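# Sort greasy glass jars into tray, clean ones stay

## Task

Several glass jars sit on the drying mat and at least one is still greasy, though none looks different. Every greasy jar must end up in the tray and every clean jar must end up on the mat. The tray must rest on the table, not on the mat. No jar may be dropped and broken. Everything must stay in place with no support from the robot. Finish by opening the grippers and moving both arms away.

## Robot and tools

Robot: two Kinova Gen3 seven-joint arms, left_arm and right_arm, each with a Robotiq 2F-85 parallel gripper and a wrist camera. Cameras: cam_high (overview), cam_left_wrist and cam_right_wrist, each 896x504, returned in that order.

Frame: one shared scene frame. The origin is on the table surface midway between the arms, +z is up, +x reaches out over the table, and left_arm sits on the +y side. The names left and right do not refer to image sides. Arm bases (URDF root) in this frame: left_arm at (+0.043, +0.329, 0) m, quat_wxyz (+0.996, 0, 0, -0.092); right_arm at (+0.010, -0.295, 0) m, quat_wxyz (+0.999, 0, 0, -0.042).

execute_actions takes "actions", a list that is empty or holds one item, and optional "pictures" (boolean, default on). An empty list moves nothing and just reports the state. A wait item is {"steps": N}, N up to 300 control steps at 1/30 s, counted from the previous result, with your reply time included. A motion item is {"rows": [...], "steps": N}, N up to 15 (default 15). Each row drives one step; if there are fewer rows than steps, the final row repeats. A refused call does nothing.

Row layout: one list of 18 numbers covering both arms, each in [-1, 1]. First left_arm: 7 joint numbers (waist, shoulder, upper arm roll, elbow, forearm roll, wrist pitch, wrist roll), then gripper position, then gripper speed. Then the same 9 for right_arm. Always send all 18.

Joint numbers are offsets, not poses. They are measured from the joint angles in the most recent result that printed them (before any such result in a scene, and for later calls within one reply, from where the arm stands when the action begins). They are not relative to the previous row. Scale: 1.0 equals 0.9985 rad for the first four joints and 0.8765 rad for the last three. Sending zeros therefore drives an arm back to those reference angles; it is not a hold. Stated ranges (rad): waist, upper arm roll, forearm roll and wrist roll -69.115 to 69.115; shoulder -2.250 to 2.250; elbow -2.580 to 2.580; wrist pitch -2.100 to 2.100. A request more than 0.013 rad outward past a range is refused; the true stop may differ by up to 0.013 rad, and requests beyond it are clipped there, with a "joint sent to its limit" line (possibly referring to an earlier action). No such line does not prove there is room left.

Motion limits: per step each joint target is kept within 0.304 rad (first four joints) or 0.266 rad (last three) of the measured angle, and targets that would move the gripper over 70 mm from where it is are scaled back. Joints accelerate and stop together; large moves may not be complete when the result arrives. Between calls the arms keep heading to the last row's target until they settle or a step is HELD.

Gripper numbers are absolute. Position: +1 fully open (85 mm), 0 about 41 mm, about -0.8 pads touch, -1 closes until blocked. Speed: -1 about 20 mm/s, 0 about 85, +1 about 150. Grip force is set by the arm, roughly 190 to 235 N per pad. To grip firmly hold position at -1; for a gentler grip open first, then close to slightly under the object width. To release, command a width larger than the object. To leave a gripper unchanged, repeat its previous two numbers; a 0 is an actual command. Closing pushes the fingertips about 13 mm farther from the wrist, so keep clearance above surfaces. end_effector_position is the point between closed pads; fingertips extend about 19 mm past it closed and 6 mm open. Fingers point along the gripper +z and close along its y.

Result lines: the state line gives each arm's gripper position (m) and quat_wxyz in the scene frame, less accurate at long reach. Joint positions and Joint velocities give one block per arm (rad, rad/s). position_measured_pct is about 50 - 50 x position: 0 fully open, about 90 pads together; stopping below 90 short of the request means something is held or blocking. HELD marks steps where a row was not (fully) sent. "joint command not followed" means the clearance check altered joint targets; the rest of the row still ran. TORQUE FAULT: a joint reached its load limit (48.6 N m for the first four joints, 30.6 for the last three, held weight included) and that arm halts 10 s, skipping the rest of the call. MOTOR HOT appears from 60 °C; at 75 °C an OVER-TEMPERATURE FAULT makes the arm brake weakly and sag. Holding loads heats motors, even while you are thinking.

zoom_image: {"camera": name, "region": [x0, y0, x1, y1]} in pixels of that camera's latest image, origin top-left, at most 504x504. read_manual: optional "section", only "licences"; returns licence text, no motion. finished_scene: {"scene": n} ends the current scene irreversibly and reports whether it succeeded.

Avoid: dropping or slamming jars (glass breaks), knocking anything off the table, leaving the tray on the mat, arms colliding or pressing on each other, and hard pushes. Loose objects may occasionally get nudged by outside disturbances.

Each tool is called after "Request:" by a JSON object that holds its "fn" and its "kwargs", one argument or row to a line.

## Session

Request:
{"fn": "execute_actions", "kwargs": {
  "actions": []
}}

Scene clock: 0.00 s of 7100.00 s.
left_arm: end_effector_position=(+0.3942, +0.4999, +0.2837) position_measured_pct=0.0 end_effector_quat_wxyz=(-0.125, +0.627, +0.750, +0.170) | right_arm: end_effector_position=(+0.3876, -0.4363, +0.3780) position_measured_pct=0.0 end_effector_quat_wxyz=(+0.166, +0.663, +0.724, +0.097)
Joint positions: left_arm=[-0.641  0.146  0.3    1.873 -0.522  1.09   0.255] | right_arm=[ 0.157 -0.063  0.084  1.756 -0.042  1.064  0.426]
Joint velocities: left_arm=[ 0.    -0.002 -0.     0.001  0.    -0.001  0.001] | right_arm=[-0.    -0.     0.     0.     0.001 -0.    -0.001]
Motor temperatures (°C, as the motors report them): left_arm=[34 33 28 32 39 37 40] | right_arm=[32 30 31 29 36 36 49]

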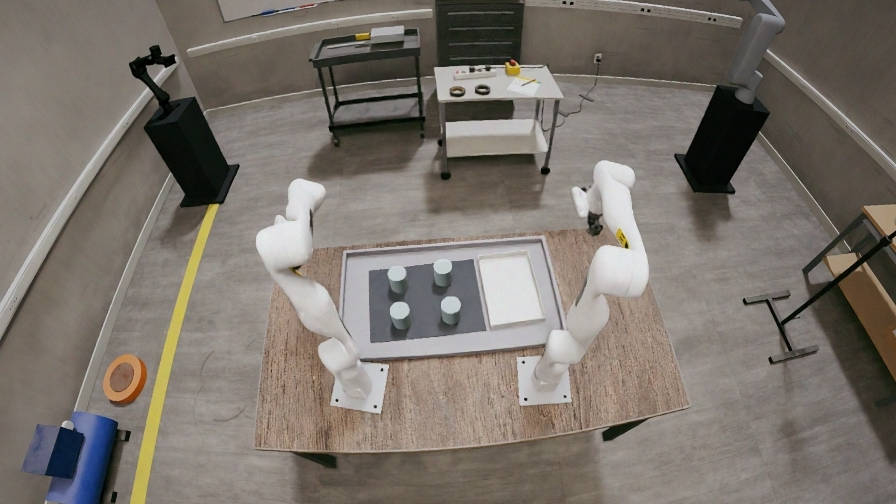

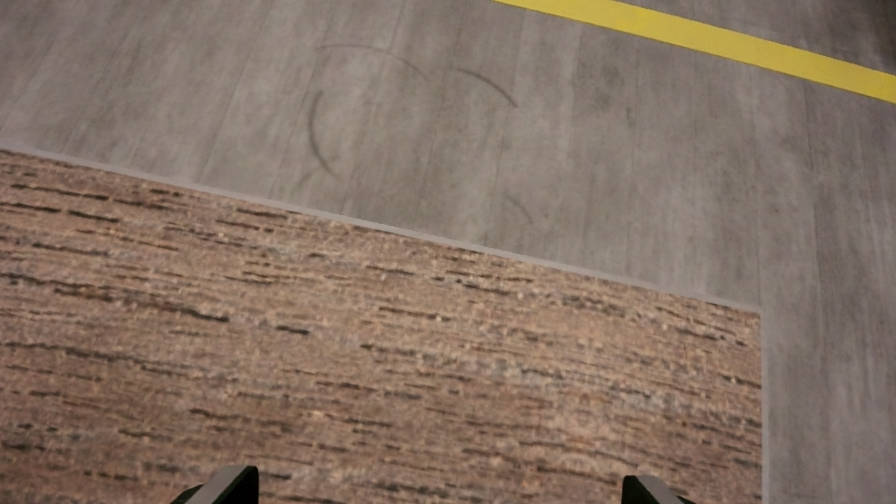

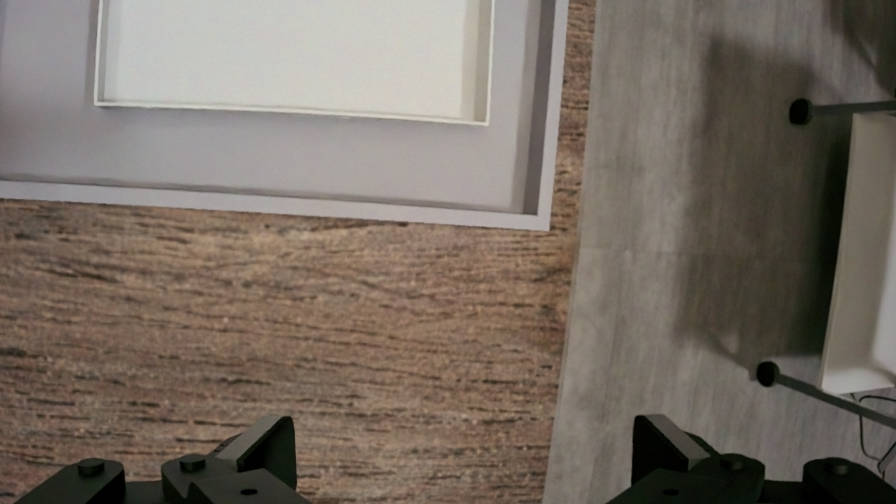

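Request:
{"fn": "execute_actions", "kwargs": {
  "actions": [
    {"rows":[[0.757,0,-0.3,0.015,0.596,0,-1,1,0,0,0,0,0,0,0,0,1,0]]}
  ],
  "pictures": false
}}

Request:
{"fn": "execute_actions", "kwargs": {
  "actions": [
    {"steps":25}
  ],
  "pictures": false
}}

Request:
{"fn": "execute_actions", "kwargs": {
  "actions": [
    {"rows":[[0,0.314,0,0,0,-0.338,-1,1,0,0,0,0,0,0,0,0,1,0]]}
  ],
  "pictures": false
}}

Request:
{"fn": "execute_actions", "kwargs": {
  "actions": [
    {"steps":18}
  ],
  "pictures": false
}}

Request:
{"fn": "execute_actions", "kwargs": {
  "actions": [
    {"rows":[[0,0,0,0,0,0,-0.15,1,0,0,0,0,0,0,0,0,1,0]],"steps":12}
  ]
}}

Scene clock: 5.07 s of 7100.00 s.
left_arm: end_effector_position=(+0.3946, +0.3586, +0.2541) position_measured_pct=0.0 end_effector_quat_wxyz=(-0.052, +0.759, +0.647, +0.061) | right_arm: end_effector_position=(+0.3876, -0.4363, +0.3780) position_measured_pct=0.0 end_effector_quat_wxyz=(+0.166, +0.663, +0.724, +0.097)
Joint positions: left_arm=[-0.247  0.146  0.052  1.885 -0.187  1.09  -0.083] | right_arm=[ 0.157 -0.063  0.084  1.756 -0.042  1.064  0.426]
Joint velocities: left_arm=[ 0.958  0.001 -0.197  0.009  0.713 -0.001 -0.833] | right_arm=[ 0.    -0.     0.    -0.     0.002 -0.    -0.001]
Motor temperatures (°C, as the motors report them): left_arm=[34 33 28 32 39 37 40] | right_arm=[32 30 31 29 36 36 49]
Steps of this call (steps 1 to 90: nothing new was sent; then 1.57 s passed at rest; steps 91 to 105: all 15 steps of this action). Readings (joint positions | what the end effector reports):
91: left_arm=[-0.639 0.146 0.299 1.873 -0.521 1.090 0.255] | right_arm=[0.157 -0.063 0.084 1.756 -0.042 1.064 0.426] | left_arm position_measured_pct=0.0 | right_arm position_measured_pct=0.0
92: left_arm=[-0.631 0.146 0.294 1.873 -0.517 1.090 0.250] | right_arm=[0.157 -0.063 0.084 1.756 -0.042 1.064 0.426] | left_arm position_measured_pct=0.0 | right_arm position_measured_pct=0.0
94: left_arm=[-0.600 0.146 0.268 1.874 -0.494 1.090 0.227] | right_arm=[0.157 -0.063 0.084 1.756 -0.042 1.064 0.426] | left_arm position_measured_pct=0.0 | right_arm position_measured_pct=0.0
98: left_arm=[-0.475 0.146 0.158 1.880 -0.390 1.090 0.122] | right_arm=[0.157 -0.063 0.084 1.756 -0.042 1.064 0.426] | left_arm position_measured_pct=0.0 | right_arm position_measured_pct=0.0
105: the state above

Scene clock: 5.90 s of 7100.00 s.
left_arm: end_effector_position=(+0.3679, +0.2021, +0.2494) position_measured_pct=0.0 end_effector_quat_wxyz=(+0.005, +0.948, +0.319, +0.007) | right_arm: end_effector_position=(+0.3876, -0.4363, +0.3780) position_measured_pct=0.0 end_effector_quat_wxyz=(+0.166, +0.663, +0.724, +0.097)
Joint positions: left_arm=[ 0.115  0.146  0.001  1.888  0.001  1.09  -0.621] | right_arm=[ 0.157 -0.063  0.084  1.756 -0.042  1.064  0.426]
Joint velocities: left_arm=[ 0.006  0.001  0.    -0.    -0.     0.001  0.   ] | right_arm=[ 0.    -0.     0.     0.    -0.001 -0.     0.   ]
Motor temperatures (°C, as the motors report them): left_arm=[34 33 28 32 39 37 40] | right_arm=[32 30 31 29 36 36 49]
Steps of this call (steps 1 to 25: the robot went on to your last target). Readings (joint positions | what the end effector reports):
1: left_arm=[-0.214 0.147 0.046 1.885 -0.164 1.090 -0.112] | right_arm=[0.157 -0.063 0.084 1.756 -0.042 1.064 0.426] | left_arm position_measured_pct=0.0 | right_arm position_measured_pct=0.0
2: left_arm=[-0.182 0.147 0.041 1.885 -0.144 1.090 -0.140] | right_arm=[0.157 -0.063 0.084 1.756 -0.042 1.064 0.426] | left_arm position_measured_pct=0.0 | right_arm position_measured_pct=0.0
4: left_arm=[-0.115 0.147 0.031 1.886 -0.110 1.090 -0.200] | right_arm=[0.157 -0.063 0.084 1.756 -0.042 1.064 0.426] | left_arm position_measured_pct=0.0 | right_arm position_measured_pct=0.0
8: left_arm=[0.003 0.146 0.016 1.887 -0.050 1.090 -0.352] | right_arm=[0.157 -0.063 0.084 1.756 -0.042 1.064 0.426] | left_arm position_measured_pct=0.0 | right_arm position_measured_pct=0.0
25: the state above

Scene clock: 6.40 s of 7100.00 s.
left_arm: end_effector_position=(+0.4230, +0.1851, +0.1470) position_measured_pct=0.0 end_effector_quat_wxyz=(+0.001, +0.993, +0.114, +0.002) | right_arm: end_effector_position=(+0.3876, -0.4363, +0.3780) position_measured_pct=0.0 end_effector_quat_wxyz=(+0.166, +0.663, +0.724, +0.097)
Joint positions: left_arm=[ 0.115  0.419  0.     1.888  0.001  0.83  -1.042] | right_arm=[ 0.157 -0.063  0.084  1.756 -0.042  1.064  0.426]
Joint velocities: left_arm=[-0.     0.249 -0.     0.001 -0.    -0.239 -1.216] | right_arm=[-0.    -0.    -0.     0.    -0.    -0.001  0.001]
Motor temperatures (°C, as the motors report them): left_arm=[34 33 28 32 39 37 40] | right_arm=[32 30 31 29 36 36 49]
Steps of this call (steps 1 to 15: all 15 steps of this action). Readings (joint positions | what the end effector reports):
1: left_arm=[0.115 0.148 0.001 1.888 0.001 1.089 -0.622] | right_arm=[0.157 -0.063 0.084 1.756 -0.042 1.064 0.426] | left_arm position_measured_pct=0.0 | right_arm position_measured_pct=0.0
2: left_arm=[0.115 0.154 0.001 1.887 0.001 1.085 -0.626] | right_arm=[0.157 -0.063 0.084 1.756 -0.042 1.064 0.426] | left_arm position_measured_pct=0.0 | right_arm position_measured_pct=0.0
4: left_arm=[0.115 0.184 0.001 1.887 0.001 1.062 -0.649] | right_arm=[0.157 -0.063 0.084 1.756 -0.042 1.064 0.426] | left_arm position_measured_pct=0.0 | right_arm position_measured_pct=0.0
8: left_arm=[0.115 0.300 0.001 1.887 0.001 0.957 -0.759] | right_arm=[0.157 -0.063 0.084 1.756 -0.042 1.064 0.426] | left_arm position_measured_pct=0.0 | right_arm position_measured_pct=0.0
15: the state above

Scene clock: 7.00 s of 7100.00 s.
left_arm: end_effector_position=(+0.4281, +0.1835, +0.1304) position_measured_pct=0.0 end_effector_quat_wxyz=(+0.000, +0.994, -0.113, +0.000) | right_arm: end_effector_position=(+0.3876, -0.4363, +0.3780) position_measured_pct=0.0 end_effector_quat_wxyz=(+0.166, +0.663, +0.724, +0.097)
Joint positions: left_arm=[ 0.115  0.459  0.001  1.888  0.001  0.794 -1.498] | right_arm=[ 0.157 -0.063  0.084  1.756 -0.042  1.064  0.426]
Joint velocities: left_arm=[-0.001  0.003 -0.001  0.     0.    -0.     0.   ] | right_arm=[-0.    -0.     0.     0.    -0.001  0.     0.   ]
Motor temperatures (°C, as the motors report them): left_arm=[34 33 28 32 39 37 40] | right_arm=[32 30 31 29 36 36 49]
Steps of this call (steps 1 to 18: the robot went on to your last target). Readings (joint positions | what the end effector reports):
1: left_arm=[0.115 0.426 0.000 1.888 0.001 0.823 -1.083] | right_arm=[0.157 -0.063 0.084 1.756 -0.042 1.064 0.426] | left_arm position_measured_pct=0.0 | right_arm position_measured_pct=0.0
2: left_arm=[0.115 0.432 0.000 1.888 0.001 0.817 -1.123] | right_arm=[0.157 -0.063 0.084 1.756 -0.042 1.064 0.426] | left_arm position_measured_pct=0.0 | right_arm position_measured_pct=0.0
4: left_arm=[0.115 0.442 0.000 1.888 0.001 0.809 -1.205] | right_arm=[0.157 -0.063 0.084 1.756 -0.042 1.064 0.426] | left_arm position_measured_pct=0.0 | right_arm position_measured_pct=0.0
8: left_arm=[0.115 0.452 0.001 1.888 0.001 0.800 -1.367] | right_arm=[0.157 -0.063 0.084 1.756 -0.042 1.064 0.426] | left_arm position_measured_pct=0.0 | right_arm position_measured_pct=0.0
18: the state above

Scene clock: 7.40 s of 7100.00 s.
left_arm: end_effector_position=(+0.4281, +0.1835, +0.1304) position_measured_pct=0.0 end_effector_quat_wxyz=(+0.000, +0.984, -0.178, +0.000) | right_arm: end_effector_position=(+0.3876, -0.4363, +0.3780) position_measured_pct=0.0 end_effector_quat_wxyz=(+0.166, +0.663, +0.724, +0.097)
Joint positions: left_arm=[ 0.115  0.459  0.001  1.888  0.001  0.794 -1.629] | right_arm=[ 0.157 -0.063  0.084  1.756 -0.042  1.064  0.426]
Joint velocities: left_arm=[ 0.    -0.     0.001 -0.    -0.     0.     0.002] | right_arm=[ 0.     0.    -0.     0.001  0.001  0.     0.   ]
Motor temperatures (°C, as the motors report them): left_arm=[34 33 28 32 39 37 40] | right_arm=[32 30 31 29 36 36 49]
Steps of this call (steps 1 to 12: all 12 steps of this action). Readings (joint positions | what the end effector reports):
1: left_arm=[0.115 0.459 0.001 1.888 0.001 0.794 -1.499] | right_arm=[0.157 -0.063 0.084 1.756 -0.042 1.064 0.426] | left_arm position_measured_pct=0.0 | right_arm position_measured_pct=0.0
2: left_arm=[0.115 0.459 0.001 1.888 0.001 0.794 -1.509] | right_arm=[0.157 -0.063 0.084 1.756 -0.042 1.064 0.426] | left_arm position_measured_pct=0.0 | right_arm position_measured_pct=0.0
4: left_arm=[0.115 0.459 0.000 1.888 0.001 0.794 -1.559] | right_arm=[0.157 -0.063 0.084 1.756 -0.042 1.064 0.426] | left_arm position_measured_pct=0.0 | right_arm position_measured_pct=0.0
8: left_arm=[0.115 0.459 0.001 1.888 0.001 0.794 -1.629] | right_arm=[0.157 -0.063 0.084 1.756 -0.042 1.064 0.426] | left_arm position_measured_pct=0.0 | right_arm position_measured_pct=0.0
12: the state above

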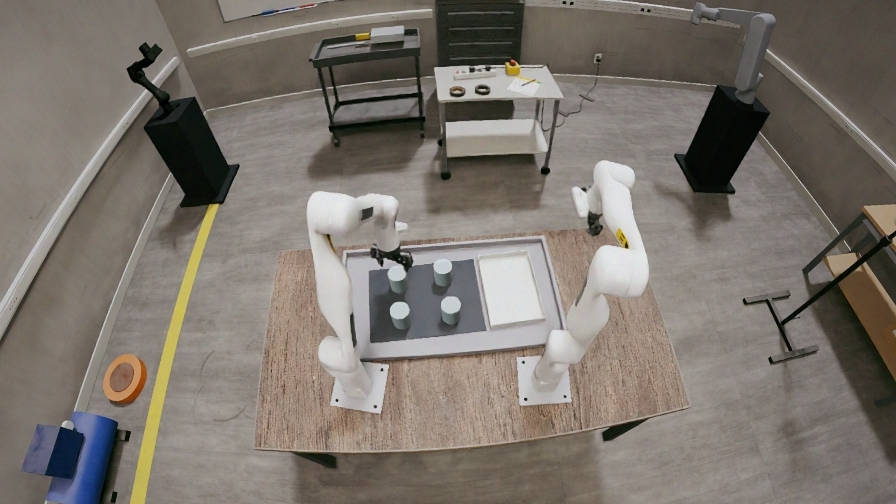

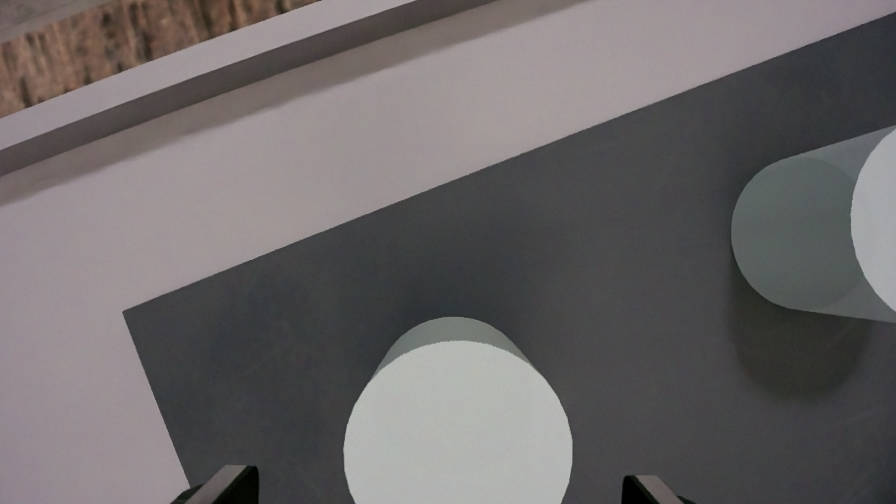

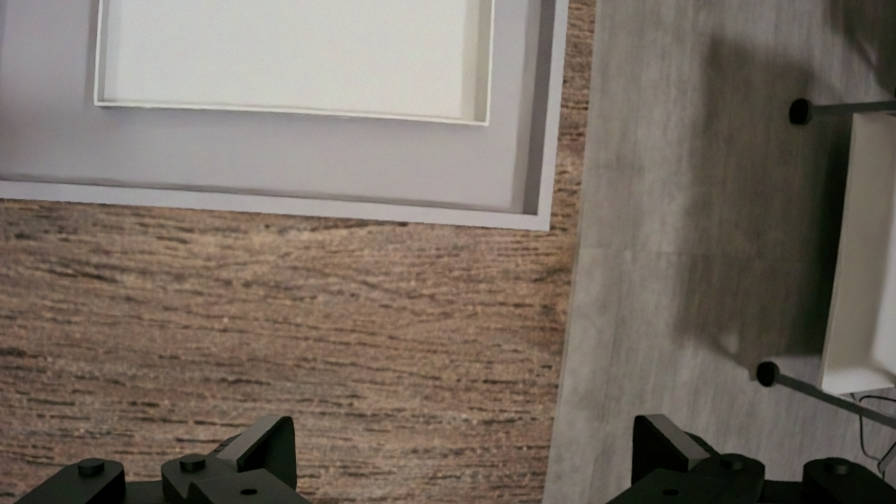

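Request:
{"fn": "execute_actions", "kwargs": {
  "actions": [
    {"rows":[[0.011,0.102,0,0.0425,0,-0.163,0,1,0,0,0,0,0,0,0,0,1,0]]}
  ]
}}

Scene clock: 10.33 s of 7100.00 s.
left_arm: end_effector_position=(+0.4295, +0.1783, +0.0799) position_measured_pct=0.0 end_effector_quat_wxyz=(+0.000, +0.983, -0.183, +0.000) | right_arm: end_effector_position=(+0.3876, -0.4363, +0.3780) position_measured_pct=0.0 end_effector_quat_wxyz=(+0.166, +0.663, +0.724, +0.097)
Joint positions: left_arm=[ 0.125  0.56   0.001  1.93   0.001  0.651 -1.629] | right_arm=[ 0.157 -0.063  0.084  1.756 -0.042  1.064  0.426]
Joint velocities: left_arm=[ 0.001  0.009 -0.001  0.001  0.    -0.001 -0.   ] | right_arm=[ 0.     0.    -0.    -0.    -0.001  0.001  0.001]
Motor temperatures (°C, as the motors report them): left_arm=[34 33 28 32 39 37 40] | right_arm=[32 30 31 29 36 36 49]
Steps of this call (steps 1 to 15: the robot went on to your last target; steps 16 to 73: nothing new was sent; steps 74 to 88: all 15 steps of this action). Readings (joint positions | what the end effector reports):
74: left_arm=[0.115 0.461 0.000 1.888 0.001 0.793 -1.629] | right_arm=[0.157 -0.063 0.084 1.756 -0.042 1.064 0.426] | left_arm position_measured_pct=0.0 | right_arm position_measured_pct=0.0
75: left_arm=[0.115 0.467 0.000 1.890 0.001 0.785 -1.629] | right_arm=[0.157 -0.063 0.084 1.756 -0.042 1.064 0.426] | left_arm position_measured_pct=0.0 | right_arm position_measured_pct=0.0
77: left_arm=[0.119 0.497 0.000 1.901 0.001 0.748 -1.629] | right_arm=[0.157 -0.063 0.084 1.756 -0.042 1.064 0.426] | left_arm position_measured_pct=0.0 | right_arm position_measured_pct=0.0
81: left_arm=[0.125 0.555 0.001 1.929 0.001 0.658 -1.629] | right_arm=[0.157 -0.063 0.084 1.756 -0.042 1.064 0.426] | left_arm position_measured_pct=0.0 | right_arm position_measured_pct=0.0
88: the state above

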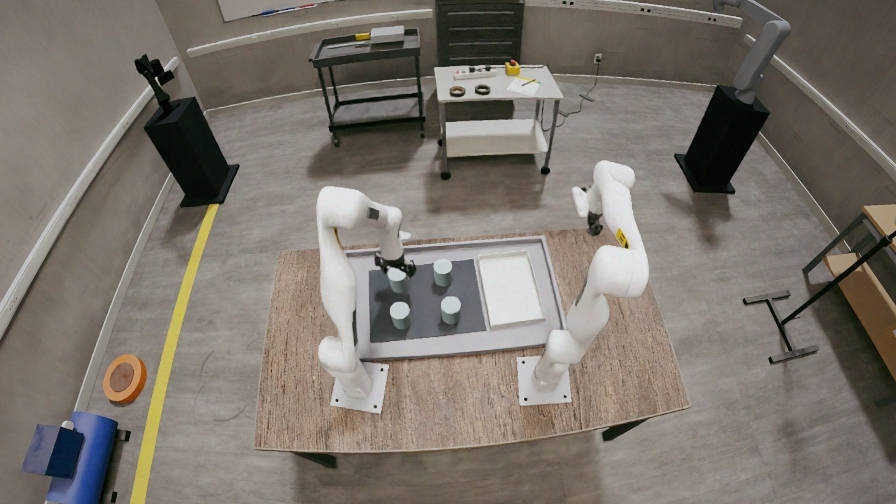

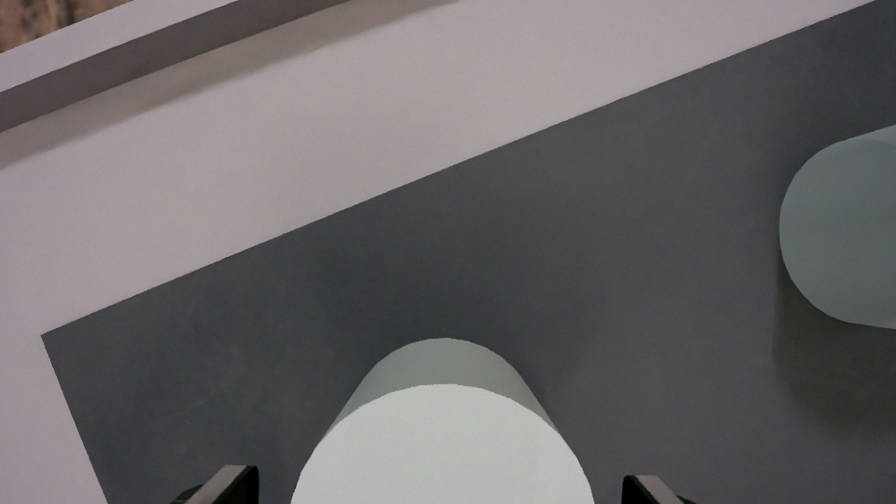

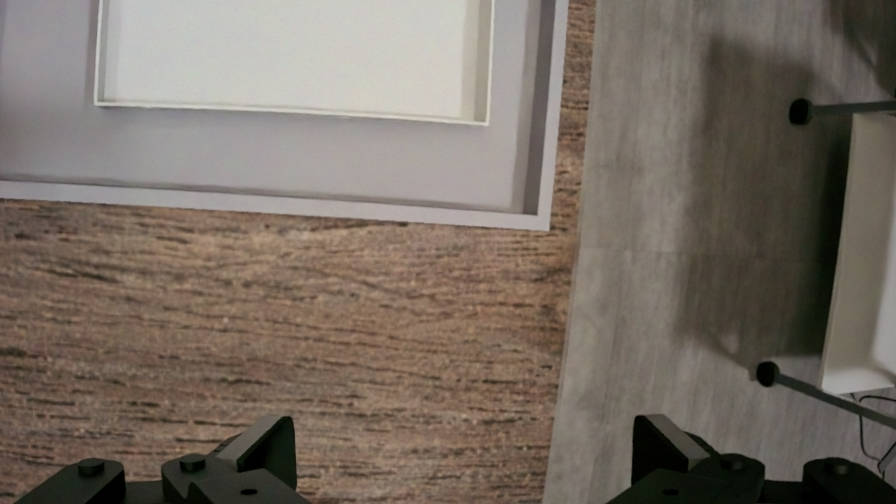

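Request:
{"fn": "execute_actions", "kwargs": {
  "actions": [
    {"rows":[[-0.008,0,0,0,0,0,0,1,0,0,0,0,0,0,0,0,1,0],[-0.013,0,0,0,0,0,0,1,0,0,0,0,0,0,0,0,1,0],[-0.017,0,0,0,0,0,0,1,0,0,0,0,0,0,0,0,1,0],[-0.02,0,0,0,0,0,0,1,0,0,0,0,0,0,0,0,1,0],[-0.023,0,0,0,0,0,0,1,0,0,0,0,0,0,0,0,1,0],[-0.026,0,0,0,0,0,0,1,0,0,0,0,0,0,0,0,1,0],[-0.029,0,0,0,0,0,0,1,0,0,0,0,0,0,0,0,1,0],[-0.032,0,0,0,0,0,0,1,0,0,0,0,0,0,0,0,1,0],[-0.035,0,0,0,0,0,0,1,0,0,0,0,0,0,0,0,1,0],[-0.038,0,0,0,0,0,0,1,0,0,0,0,0,0,0,0,1,0],[-0.041,0,0,0,0,0,0,1,0,0,0,0,0,0,0,0,1,0]]}
  ]
}}

Request:
{"fn": "execute_actions", "kwargs": {
  "actions": [
    {"rows":[[0.003,0,0,0,0,0,0,1,0,0,0,0,0,0,0,0,1,0],[0.006,0,0,0,0,0,0,1,0,0,0,0,0,0,0,0,1,0],[0.009,0,0,0,0,0,0,1,0,0,0,0,0,0,0,0,1,0],[0.012,0,0,0,0,0,0,1,0,0,0,0,0,0,0,0,1,0],[0.015,0,0,0,0,0,0,1,0,0,0,0,0,0,0,0,1,0],[0.018,0,0,0,0,0,0,1,0,0,0,0,0,0,0,0,1,0],[0.021,0,0,0,0,0,0,1,0,0,0,0,0,0,0,0,1,0],[0.025,0,0,0,0,0,0,1,0,0,0,0,0,0,0,0,1,0],[0.032,0,0,0,0,0,0,1,0,0,0,0,0,0,0,0,1,0]]}
  ]
}}

Scene clock: 16.27 s of 7100.00 s.
left_arm: end_effector_position=(+0.4352, +0.1939, +0.0799) position_measured_pct=0.0 end_effector_quat_wxyz=(+0.000, +0.986, -0.164, +0.000) | right_arm: end_effector_position=(+0.3876, -0.4363, +0.3780) position_measured_pct=0.0 end_effector_quat_wxyz=(+0.166, +0.663, +0.724, +0.097)
Joint positions: left_arm=[ 0.085  0.56   0.     1.93   0.001  0.651 -1.629] | right_arm=[ 0.157 -0.063  0.084  1.756 -0.042  1.064  0.426]
Joint velocities: left_arm=[-0.007  0.001  0.004  0.001  0.001 -0.001 -0.002] | right_arm=[-0.     0.    -0.     0.001  0.     0.001 -0.001]
Motor temperatures (°C, as the motors report them): left_arm=[34 34 28 32 39 37 40] | right_arm=[32 30 31 29 36 36 49]
Steps of this call (steps 1 to 15: the robot went on to your last target; steps 16 to 90: nothing new was sent; then 2.43 s passed at rest; steps 91 to 105: all 15 steps of this action). Readings (joint positions | what the end effector reports):
91: left_arm=[0.124 0.561 0.001 1.930 0.001 0.651 -1.629] | right_arm=[0.157 -0.063 0.084 1.756 -0.042 1.064 0.426] | left_arm position_measured_pct=0.0 | right_arm position_measured_pct=0.0
92: left_arm=[0.119 0.560 0.002 1.930 0.001 0.651 -1.629] | right_arm=[0.157 -0.063 0.084 1.756 -0.042 1.064 0.426] | left_arm position_measured_pct=0.0 | right_arm position_measured_pct=0.0
94: left_arm=[0.109 0.560 0.001 1.930 0.001 0.651 -1.629] | right_arm=[0.157 -0.063 0.084 1.756 -0.042 1.064 0.426] | left_arm position_measured_pct=0.0 | right_arm position_measured_pct=0.0
98: left_arm=[0.097 0.560 0.001 1.930 0.001 0.651 -1.629] | right_arm=[0.157 -0.063 0.084 1.756 -0.042 1.064 0.426] | left_arm position_measured_pct=0.0 | right_arm position_measured_pct=0.0
105: the state above

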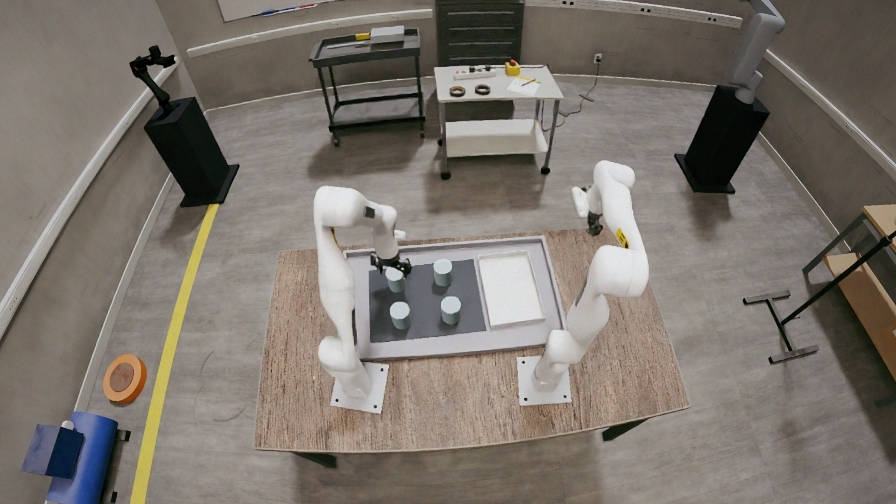

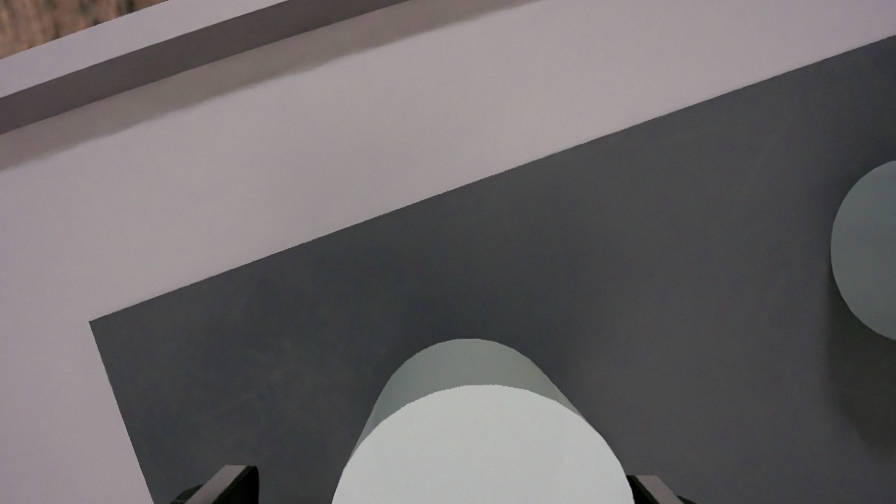

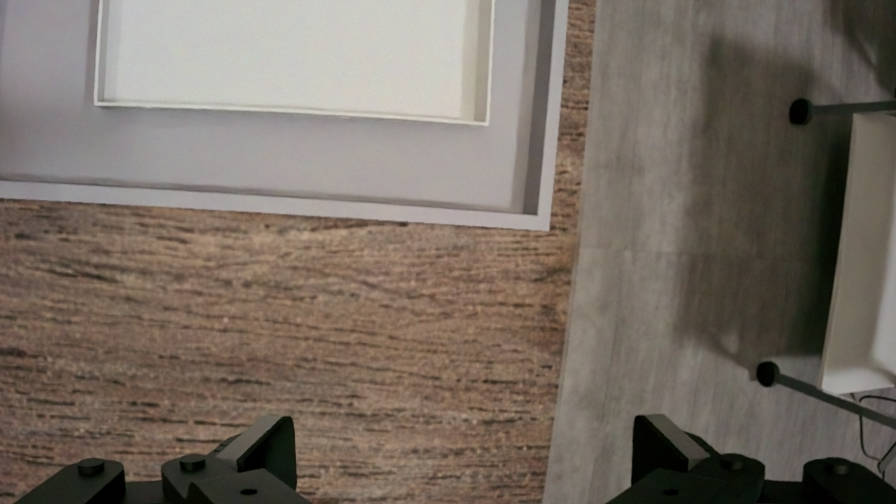

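Scene clock: 16.77 s of 7100.00 s.
left_arm: end_effector_position=(+0.4308, +0.1817, +0.0799) position_measured_pct=0.0 end_effector_quat_wxyz=(+0.000, +0.984, -0.179, +0.000) | right_arm: end_effector_position=(+0.3876, -0.4363, +0.3780) position_measured_pct=0.0 end_effector_quat_wxyz=(+0.166, +0.663, +0.724, +0.097)
Joint positions: left_arm=[ 0.117  0.56   0.     1.93   0.001  0.651 -1.629] | right_arm=[ 0.157 -0.063  0.084  1.756 -0.042  1.064  0.426]
Joint velocities: left_arm=[ 0.004  0.001 -0.001 -0.    -0.     0.001  0.   ] | right_arm=[ 0.    -0.001  0.     0.     0.001  0.001  0.001]
Motor temperatures (°C, as the motors report them): left_arm=[34 34 28 32 39 37 40] | right_arm=[32 30 31 29 36 36 49]
Steps of this call (steps 1 to 15: all 15 steps of this action). Readings (joint positions | what the end effector reports):
1: left_arm=[0.086 0.560 0.000 1.930 0.001 0.651 -1.629] | right_arm=[0.157 -0.063 0.084 1.756 -0.042 1.064 0.426] | left_arm position_measured_pct=0.0 | right_arm position_measured_pct=0.0
2: left_arm=[0.089 0.560 -0.000 1.930 0.000 0.651 -1.629] | right_arm=[0.157 -0.063 0.084 1.756 -0.042 1.064 0.426] | left_arm position_measured_pct=0.0 | right_arm position_measured_pct=0.0
4: left_arm=[0.095 0.560 0.000 1.930 0.001 0.651 -1.629] | right_arm=[0.157 -0.063 0.084 1.756 -0.042 1.064 0.426] | left_arm position_measured_pct=0.0 | right_arm position_measured_pct=0.0
8: left_arm=[0.106 0.560 0.000 1.930 0.001 0.651 -1.629] | right_arm=[0.157 -0.063 0.084 1.756 -0.042 1.064 0.426] | left_arm position_measured_pct=0.0 | right_arm position_measured_pct=0.0
15: the state above

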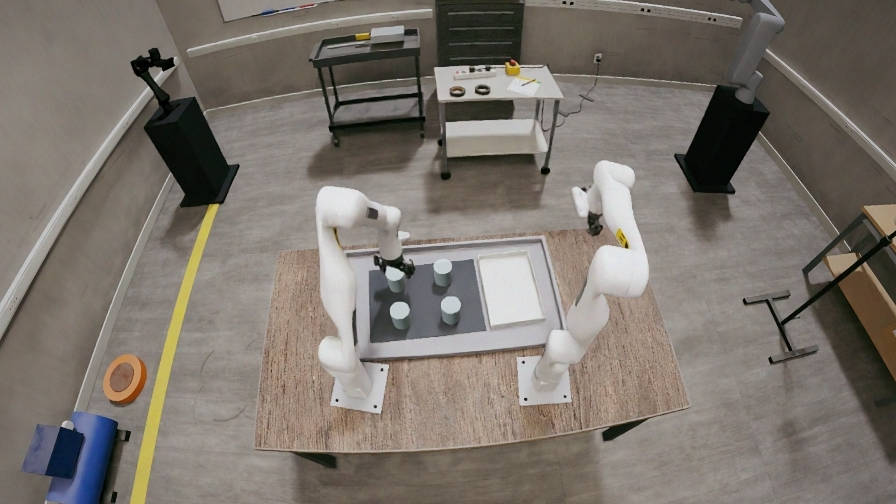

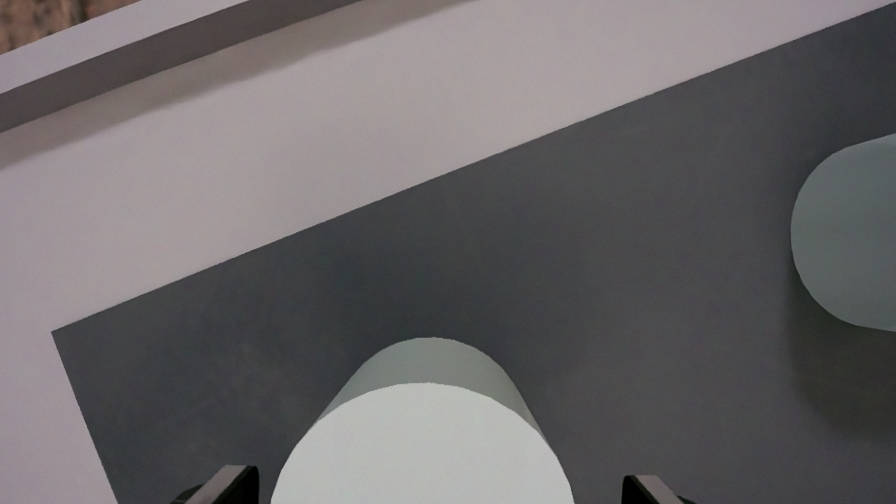

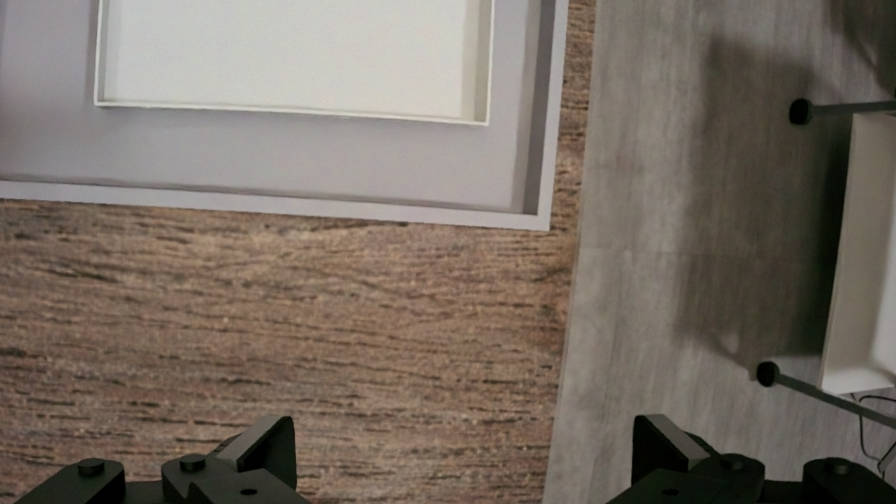

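Request:
{"fn": "execute_actions", "kwargs": {
  "actions": [
    {"rows":[[-0.01,0.041,0,0.016,0,-0.065,0,1,0,0,0,0,0,0,0,0,1,0]],"steps":12}
  ],
  "pictures": false
}}

Request:
{"fn": "execute_actions", "kwargs": {
  "actions": [
    {"rows":[[0,0,0,0,0,0,0,0.38,-0.3,0,0,0,0,0,0,0,1,0]]}
  ],
  "pictures": false
}}

Request:
{"fn": "execute_actions", "kwargs": {
  "actions": [
    {"rows":[[0,-0.135,0,-0.068,0,0.232,0,0.38,-0.3,0,0,0,0,0,0,0,1,0]]}
  ]
}}

Scene clock: 22.60 s of 7100.00 s.
left_arm: end_effector_position=(+0.4322, +0.1855, +0.0603) position_measured_pct=0.0 end_effector_quat_wxyz=(+0.000, +0.985, -0.174, +0.000) | right_arm: end_effector_position=(+0.3876, -0.4363, +0.3780) position_measured_pct=0.0 end_effector_quat_wxyz=(+0.166, +0.663, +0.724, +0.097)
Joint positions: left_arm=[ 0.107  0.601  0.     1.946  0.001  0.594 -1.629] | right_arm=[ 0.157 -0.063  0.084  1.756 -0.042  1.064  0.426]
Joint velocities: left_arm=[-0.003  0.006  0.001  0.    -0.    -0.001  0.001] | right_arm=[ 0.    -0.    -0.     0.    -0.    -0.     0.001]
Motor temperatures (°C, as the motors report them): left_arm=[34 34 28 32 39 37 40] | right_arm=[32 30 31 29 36 36 49]
Steps of this call (steps 1 to 15: the robot went on to your last target; steps 16 to 90: nothing new was sent; then 2.43 s passed at rest; steps 91 to 102: all 12 steps of this action). Readings (joint positions | what the end effector reports):
91: left_arm=[0.117 0.562 0.001 1.931 0.001 0.650 -1.629] | right_arm=[0.157 -0.063 0.084 1.756 -0.042 1.064 0.426] | left_arm position_measured_pct=0.0 | right_arm position_measured_pct=0.0
92: left_arm=[0.115 0.568 0.001 1.932 0.001 0.643 -1.629] | right_arm=[0.157 -0.063 0.084 1.756 -0.042 1.064 0.426] | left_arm position_measured_pct=0.0 | right_arm position_measured_pct=0.0
94: left_arm=[0.109 0.592 0.001 1.941 0.001 0.611 -1.629] | right_arm=[0.157 -0.063 0.084 1.756 -0.042 1.064 0.426] | left_arm position_measured_pct=0.0 | right_arm position_measured_pct=0.0
98: left_arm=[0.107 0.599 0.000 1.946 0.001 0.594 -1.629] | right_arm=[0.157 -0.063 0.084 1.756 -0.042 1.064 0.426] | left_arm position_measured_pct=0.0 | right_arm position_measured_pct=0.0
102: the state above

Scene clock: 23.10 s of 7100.00 s.
left_arm: end_effector_position=(+0.4324, +0.1855, +0.0609) position_measured_pct=24.2 end_effector_quat_wxyz=(+0.000, +0.985, -0.174, +0.001) | right_arm: end_effector_position=(+0.3876, -0.4363, +0.3780) position_measured_pct=0.0 end_effector_quat_wxyz=(+0.166, +0.663, +0.724, +0.097)
Joint positions: left_arm=[ 0.107  0.599  0.001  1.946  0.001  0.595 -1.629] | right_arm=[ 0.157 -0.063  0.084  1.756 -0.042  1.064  0.426]
Joint velocities: left_arm=[-0.    -0.     0.     0.001 -0.     0.     0.   ] | right_arm=[ 0.     0.     0.    -0.    -0.     0.001 -0.   ]
Motor temperatures (°C, as the motors report them): left_arm=[34 34 28 32 39 37 40] | right_arm=[32 30 31 29 36 36 49]
Steps of this call (steps 1 to 15: all 15 steps of this action). Readings (joint positions | what the end effector reports):
1: left_arm=[0.107 0.600 0.000 1.946 0.001 0.594 -1.629] | right_arm=[0.157 -0.063 0.084 1.756 -0.042 1.064 0.426] | left_arm position_measured_pct=0.0 | right_arm position_measured_pct=0.0
2: left_arm=[0.107 0.600 0.000 1.946 0.001 0.594 -1.629] | right_arm=[0.157 -0.063 0.084 1.756 -0.042 1.064 0.426] | left_arm position_measured_pct=0.4 | right_arm position_measured_pct=0.0
4: left_arm=[0.107 0.600 0.000 1.946 0.001 0.594 -1.629] | right_arm=[0.157 -0.063 0.084 1.756 -0.042 1.064 0.426] | left_arm position_measured_pct=3.6 | right_arm position_measured_pct=0.0
8: left_arm=[0.107 0.600 0.000 1.946 0.001 0.594 -1.629] | right_arm=[0.157 -0.063 0.084 1.756 -0.042 1.064 0.426] | left_arm position_measured_pct=12.3 | right_arm position_measured_pct=0.0
15: the state above

Scene clock: 23.60 s of 7100.00 s.
left_arm: end_effector_position=(+0.4318, +0.1856, +0.1297) position_measured_pct=24.6 end_effector_quat_wxyz=(+0.000, +0.985, -0.174, -0.000) | right_arm: end_effector_position=(+0.3876, -0.4363, +0.3780) position_measured_pct=0.0 end_effector_quat_wxyz=(+0.166, +0.663, +0.724, +0.097)
Joint positions: left_arm=[ 0.107  0.466  0.001  1.878  0.001  0.798 -1.629] | right_arm=[ 0.157 -0.063  0.084  1.756 -0.042  1.064  0.426]
Joint velocities: left_arm=[-0.002 -0.015  0.    -0.001  0.     0.001  0.001] | right_arm=[ 0. -0.  0. -0.  0.  0. -0.]
Motor temperatures (°C, as the motors report them): left_arm=[34 34 28 32 39 37 40] | right_arm=[32 30 31 29 36 36 49]
Steps of this call (steps 1 to 15: all 15 steps of this action). Readings (joint positions | what the end effector reports):
1: left_arm=[0.107 0.598 0.001 1.946 0.001 0.596 -1.629] | right_arm=[0.157 -0.063 0.084 1.756 -0.042 1.064 0.426] | left_arm position_measured_pct=24.6 | right_arm position_measured_pct=0.0
2: left_arm=[0.107 0.592 0.000 1.944 0.001 0.603 -1.629] | right_arm=[0.157 -0.063 0.084 1.756 -0.042 1.064 0.426] | left_arm position_measured_pct=24.6 | right_arm position_measured_pct=0.0
4: left_arm=[0.107 0.563 0.000 1.931 0.001 0.643 -1.629] | right_arm=[0.157 -0.063 0.084 1.756 -0.042 1.064 0.426] | left_arm position_measured_pct=24.6 | right_arm position_measured_pct=0.0
8: left_arm=[0.107 0.483 0.001 1.887 0.001 0.770 -1.629] | right_arm=[0.157 -0.063 0.084 1.756 -0.042 1.064 0.426] | left_arm position_measured_pct=24.6 | right_arm position_measured_pct=0.0
15: the state above

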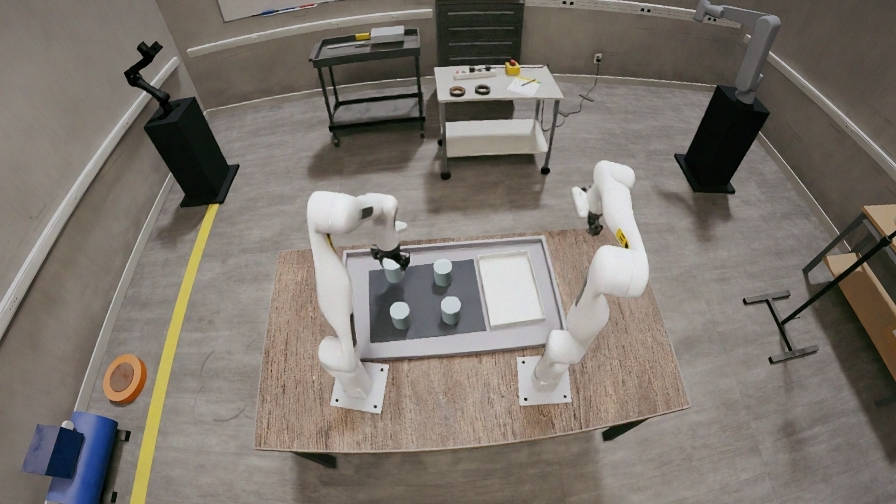

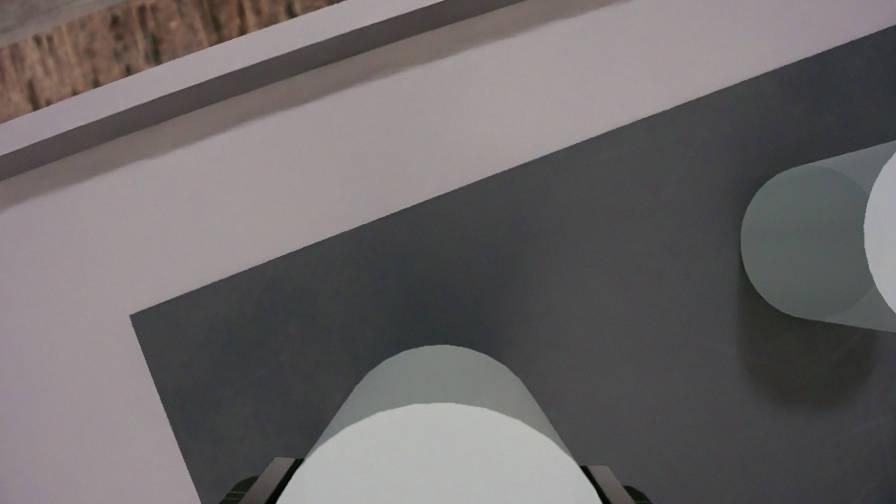

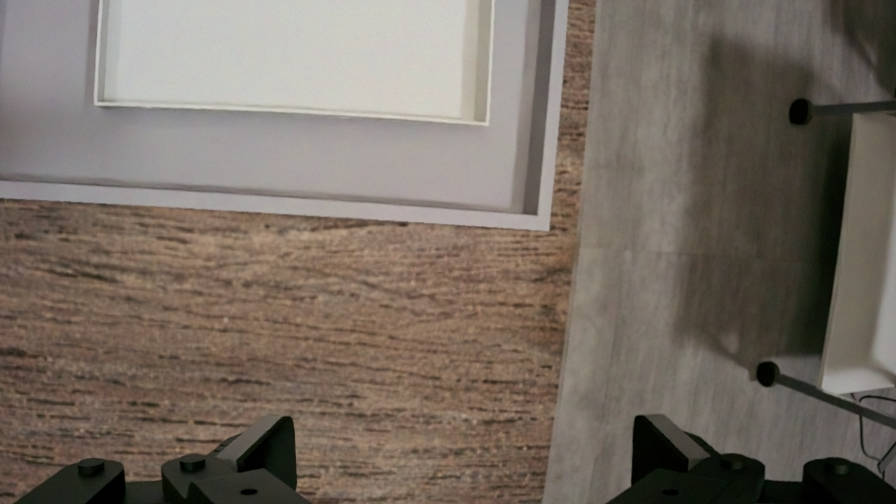

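Request:
{"fn": "execute_actions", "kwargs": {
  "actions": [
    {"rows":[[0,-0.107,0,-0.105,0,0.241,0.2,0.38,-0.3,0.3,0,0,0,0,0,0,1,0]]}
  ],
  "pictures": false
}}

Request:
{"fn": "execute_actions", "kwargs": {
  "actions": [
    {"rows":[[0.3,0.13,0,-0.23,0,0.109,0.3,0.38,-0.3,0,0,0,0,0,0,0,1,0]]}
  ],
  "pictures": false
}}

Request:
{"fn": "execute_actions", "kwargs": {
  "actions": [
    {"rows":[[0.3,0.13,0,-0.23,0,0.109,0.3,0.38,-0.3,0,0,0,0,0,0,0,1,0]]}
  ],
  "pictures": false
}}

Request:
{"fn": "execute_actions", "kwargs": {
  "actions": [
    {"rows":[[0.03,0.18,0,-0.3,0,0.14,0.3,0.38,-0.3,0,0,0,0,0,0,0,1,0]]}
  ],
  "pictures": false
}}

Scene clock: 27.70 s of 7100.00 s.
left_arm: end_effector_position=(+0.4318, +0.1856, +0.1995) position_measured_pct=24.6 end_effector_quat_wxyz=(+0.000, +0.996, -0.088, -0.001) | right_arm: end_effector_position=(+0.3311, -0.5388, +0.3780) position_measured_pct=0.0 end_effector_quat_wxyz=(+0.179, +0.761, +0.620, +0.071)
Joint positions: left_arm=[ 0.107  0.36   0.001  1.773  0.001  1.009 -1.454] | right_arm=[ 0.445 -0.063  0.086  1.756 -0.041  1.064  0.426]
Joint velocities: left_arm=[ 0.001 -0.008 -0.001 -0.001 -0.     0.001  0.   ] | right_arm=[ 0.052 -0.002 -0.004  0.001 -0.003  0.001 -0.   ]
Motor temperatures (°C, as the motors report them): left_arm=[34 34 28 32 39 37 40] | right_arm=[32 30 31 29 36 36 49]
Steps of this call (steps 1 to 15: the robot went on to your last target; steps 16 to 90: nothing new was sent; then 0.60 s passed at rest; steps 91 to 105: all 15 steps of this action). Readings (joint positions | what the end effector reports):
91: left_arm=[0.107 0.463 0.001 1.877 0.001 0.800 -1.628] | right_arm=[0.159 -0.063 0.084 1.756 -0.042 1.064 0.426] | left_arm position_measured_pct=24.6 | right_arm position_measured_pct=0.0
92: left_arm=[0.107 0.457 0.000 1.873 0.001 0.810 -1.620] | right_arm=[0.166 -0.063 0.083 1.756 -0.043 1.064 0.426] | left_arm position_measured_pct=24.6 | right_arm position_measured_pct=0.0
94: left_arm=[0.107 0.429 0.000 1.848 0.001 0.861 -1.578] | right_arm=[0.197 -0.063 0.082 1.756 -0.043 1.064 0.426] | left_arm position_measured_pct=24.6 | right_arm position_measured_pct=0.0
98: left_arm=[0.107 0.368 0.001 1.781 0.001 0.992 -1.467] | right_arm=[0.317 -0.062 0.083 1.756 -0.042 1.064 0.426] | left_arm position_measured_pct=24.6 | right_arm position_measured_pct=0.0
105: the state above

Scene clock: 28.20 s of 7100.00 s.
left_arm: end_effector_position=(+0.4287, +0.0425, +0.2057) position_measured_pct=24.6 end_effector_quat_wxyz=(+0.003, +0.995, -0.103, +0.002) | right_arm: end_effector_position=(+0.3311, -0.5387, +0.3780) position_measured_pct=0.0 end_effector_quat_wxyz=(+0.179, +0.761, +0.620, +0.071)
Joint positions: left_arm=[ 0.397  0.485  0.004  1.547  0.002  1.103 -1.194] | right_arm=[ 0.445 -0.063  0.086  1.756 -0.041  1.064  0.426]
Joint velocities: left_arm=[ 0.101  0.037  0.009 -0.098  0.003  0.046  0.118] | right_arm=[ 0.001 -0.    -0.     0.    -0.001  0.001  0.001]
Motor temperatures (°C, as the motors report them): left_arm=[34 34 28 32 39 37 40] | right_arm=[32 30 31 29 36 36 49]
Steps of this call (steps 1 to 15: all 15 steps of this action). Readings (joint positions | what the end effector reports):
1: left_arm=[0.109 0.361 0.000 1.773 0.000 1.010 -1.453] | right_arm=[0.446 -0.063 0.086 1.756 -0.041 1.064 0.426] | left_arm position_measured_pct=24.6 | right_arm position_measured_pct=0.0
2: left_arm=[0.115 0.364 -0.001 1.768 -0.000 1.012 -1.449] | right_arm=[0.442 -0.063 0.086 1.756 -0.041 1.064 0.426] | left_arm position_measured_pct=24.6 | right_arm position_measured_pct=0.0
4: left_arm=[0.146 0.377 -0.002 1.748 -0.001 1.020 -1.426] | right_arm=[0.442 -0.063 0.085 1.756 -0.041 1.064 0.426] | left_arm position_measured_pct=24.6 | right_arm position_measured_pct=0.0
8: left_arm=[0.257 0.426 -0.001 1.663 0.000 1.055 -1.329] | right_arm=[0.444 -0.063 0.086 1.756 -0.041 1.064 0.426] | left_arm position_measured_pct=24.6 | right_arm position_measured_pct=0.0
15: the state above

Scene clock: 28.70 s of 7100.00 s.
left_arm: end_effector_position=(+0.3668, -0.1035, +0.2074) position_measured_pct=24.6 end_effector_quat_wxyz=(+0.008, +0.993, -0.120, +0.002) | right_arm: end_effector_position=(+0.3311, -0.5388, +0.3780) position_measured_pct=0.0 end_effector_quat_wxyz=(+0.179, +0.761, +0.620, +0.071)
Joint positions: left_arm=[ 0.688  0.611  0.007  1.321  0.004  1.197 -0.933] | right_arm=[ 0.445 -0.063  0.086  1.756 -0.041  1.064  0.426]
Joint velocities: left_arm=[ 0.111  0.035  0.017 -0.099  0.006  0.043  0.123] | right_arm=[ 0.    -0.     0.     0.001 -0.    -0.    -0.   ]
Motor temperatures (°C, as the motors report them): left_arm=[34 34 28 32 39 37 40] | right_arm=[32 30 31 29 36 36 49]
Steps of this call (steps 1 to 15: all 15 steps of this action). Readings (joint positions | what the end effector reports):
1: left_arm=[0.401 0.487 0.003 1.544 0.002 1.104 -1.191] | right_arm=[0.445 -0.063 0.086 1.756 -0.041 1.064 0.426] | left_arm position_measured_pct=24.6 | right_arm position_measured_pct=0.0
2: left_arm=[0.409 0.491 0.001 1.539 0.000 1.107 -1.186] | right_arm=[0.445 -0.063 0.086 1.756 -0.041 1.064 0.426] | left_arm position_measured_pct=24.6 | right_arm position_measured_pct=0.0
4: left_arm=[0.441 0.506 -0.002 1.516 -0.001 1.116 -1.161] | right_arm=[0.445 -0.063 0.086 1.756 -0.041 1.064 0.426] | left_arm position_measured_pct=24.6 | right_arm position_measured_pct=0.0
8: left_arm=[0.549 0.553 0.000 1.433 0.001 1.150 -1.065] | right_arm=[0.445 -0.063 0.086 1.756 -0.041 1.064 0.426] | left_arm position_measured_pct=24.6 | right_arm position_measured_pct=0.0
15: the state above

Scene clock: 29.20 s of 7100.00 s.
left_arm: end_effector_position=(+0.3958, -0.1661, +0.1973) position_measured_pct=24.6 end_effector_quat_wxyz=(+0.009, +1.000, -0.003, +0.001) | right_arm: end_effector_position=(+0.3311, -0.5388, +0.3780) position_measured_pct=0.0 end_effector_quat_wxyz=(+0.179, +0.761, +0.620, +0.071)
Joint positions: left_arm=[ 0.717  0.785  0.007  1.024  0.004  1.318 -0.671] | right_arm=[ 0.445 -0.063  0.086  1.756 -0.041  1.064  0.426]
Joint velocities: left_arm=[ 0.003  0.027 -0.001 -0.049 -0.001  0.027  0.033] | right_arm=[0.    0.    0.    0.    0.    0.001 0.   ]
Motor temperatures (°C, as the motors report them): left_arm=[34 34 28 32 39 37 40] | right_arm=[32 30 31 29 36 36 49]
Steps of this call (steps 1 to 15: all 15 steps of this action). Readings (joint positions | what the end effector reports):
1: left_arm=[0.690 0.612 0.007 1.318 0.004 1.198 -0.930] | right_arm=[0.445 -0.063 0.086 1.756 -0.041 1.064 0.426] | left_arm position_measured_pct=24.6 | right_arm position_measured_pct=0.0
2: left_arm=[0.692 0.617 0.006 1.311 0.003 1.201 -0.925] | right_arm=[0.445 -0.063 0.086 1.756 -0.041 1.064 0.426] | left_arm position_measured_pct=24.6 | right_arm position_measured_pct=0.0
4: left_arm=[0.697 0.637 0.004 1.283 0.002 1.213 -0.902] | right_arm=[0.445 -0.063 0.086 1.756 -0.041 1.064 0.426] | left_arm position_measured_pct=24.6 | right_arm position_measured_pct=0.0
8: left_arm=[0.708 0.712 0.006 1.160 0.003 1.262 -0.794] | right_arm=[0.445 -0.063 0.086 1.756 -0.041 1.064 0.426] | left_arm position_measured_pct=24.6 | right_arm position_measured_pct=0.0
15: the state above


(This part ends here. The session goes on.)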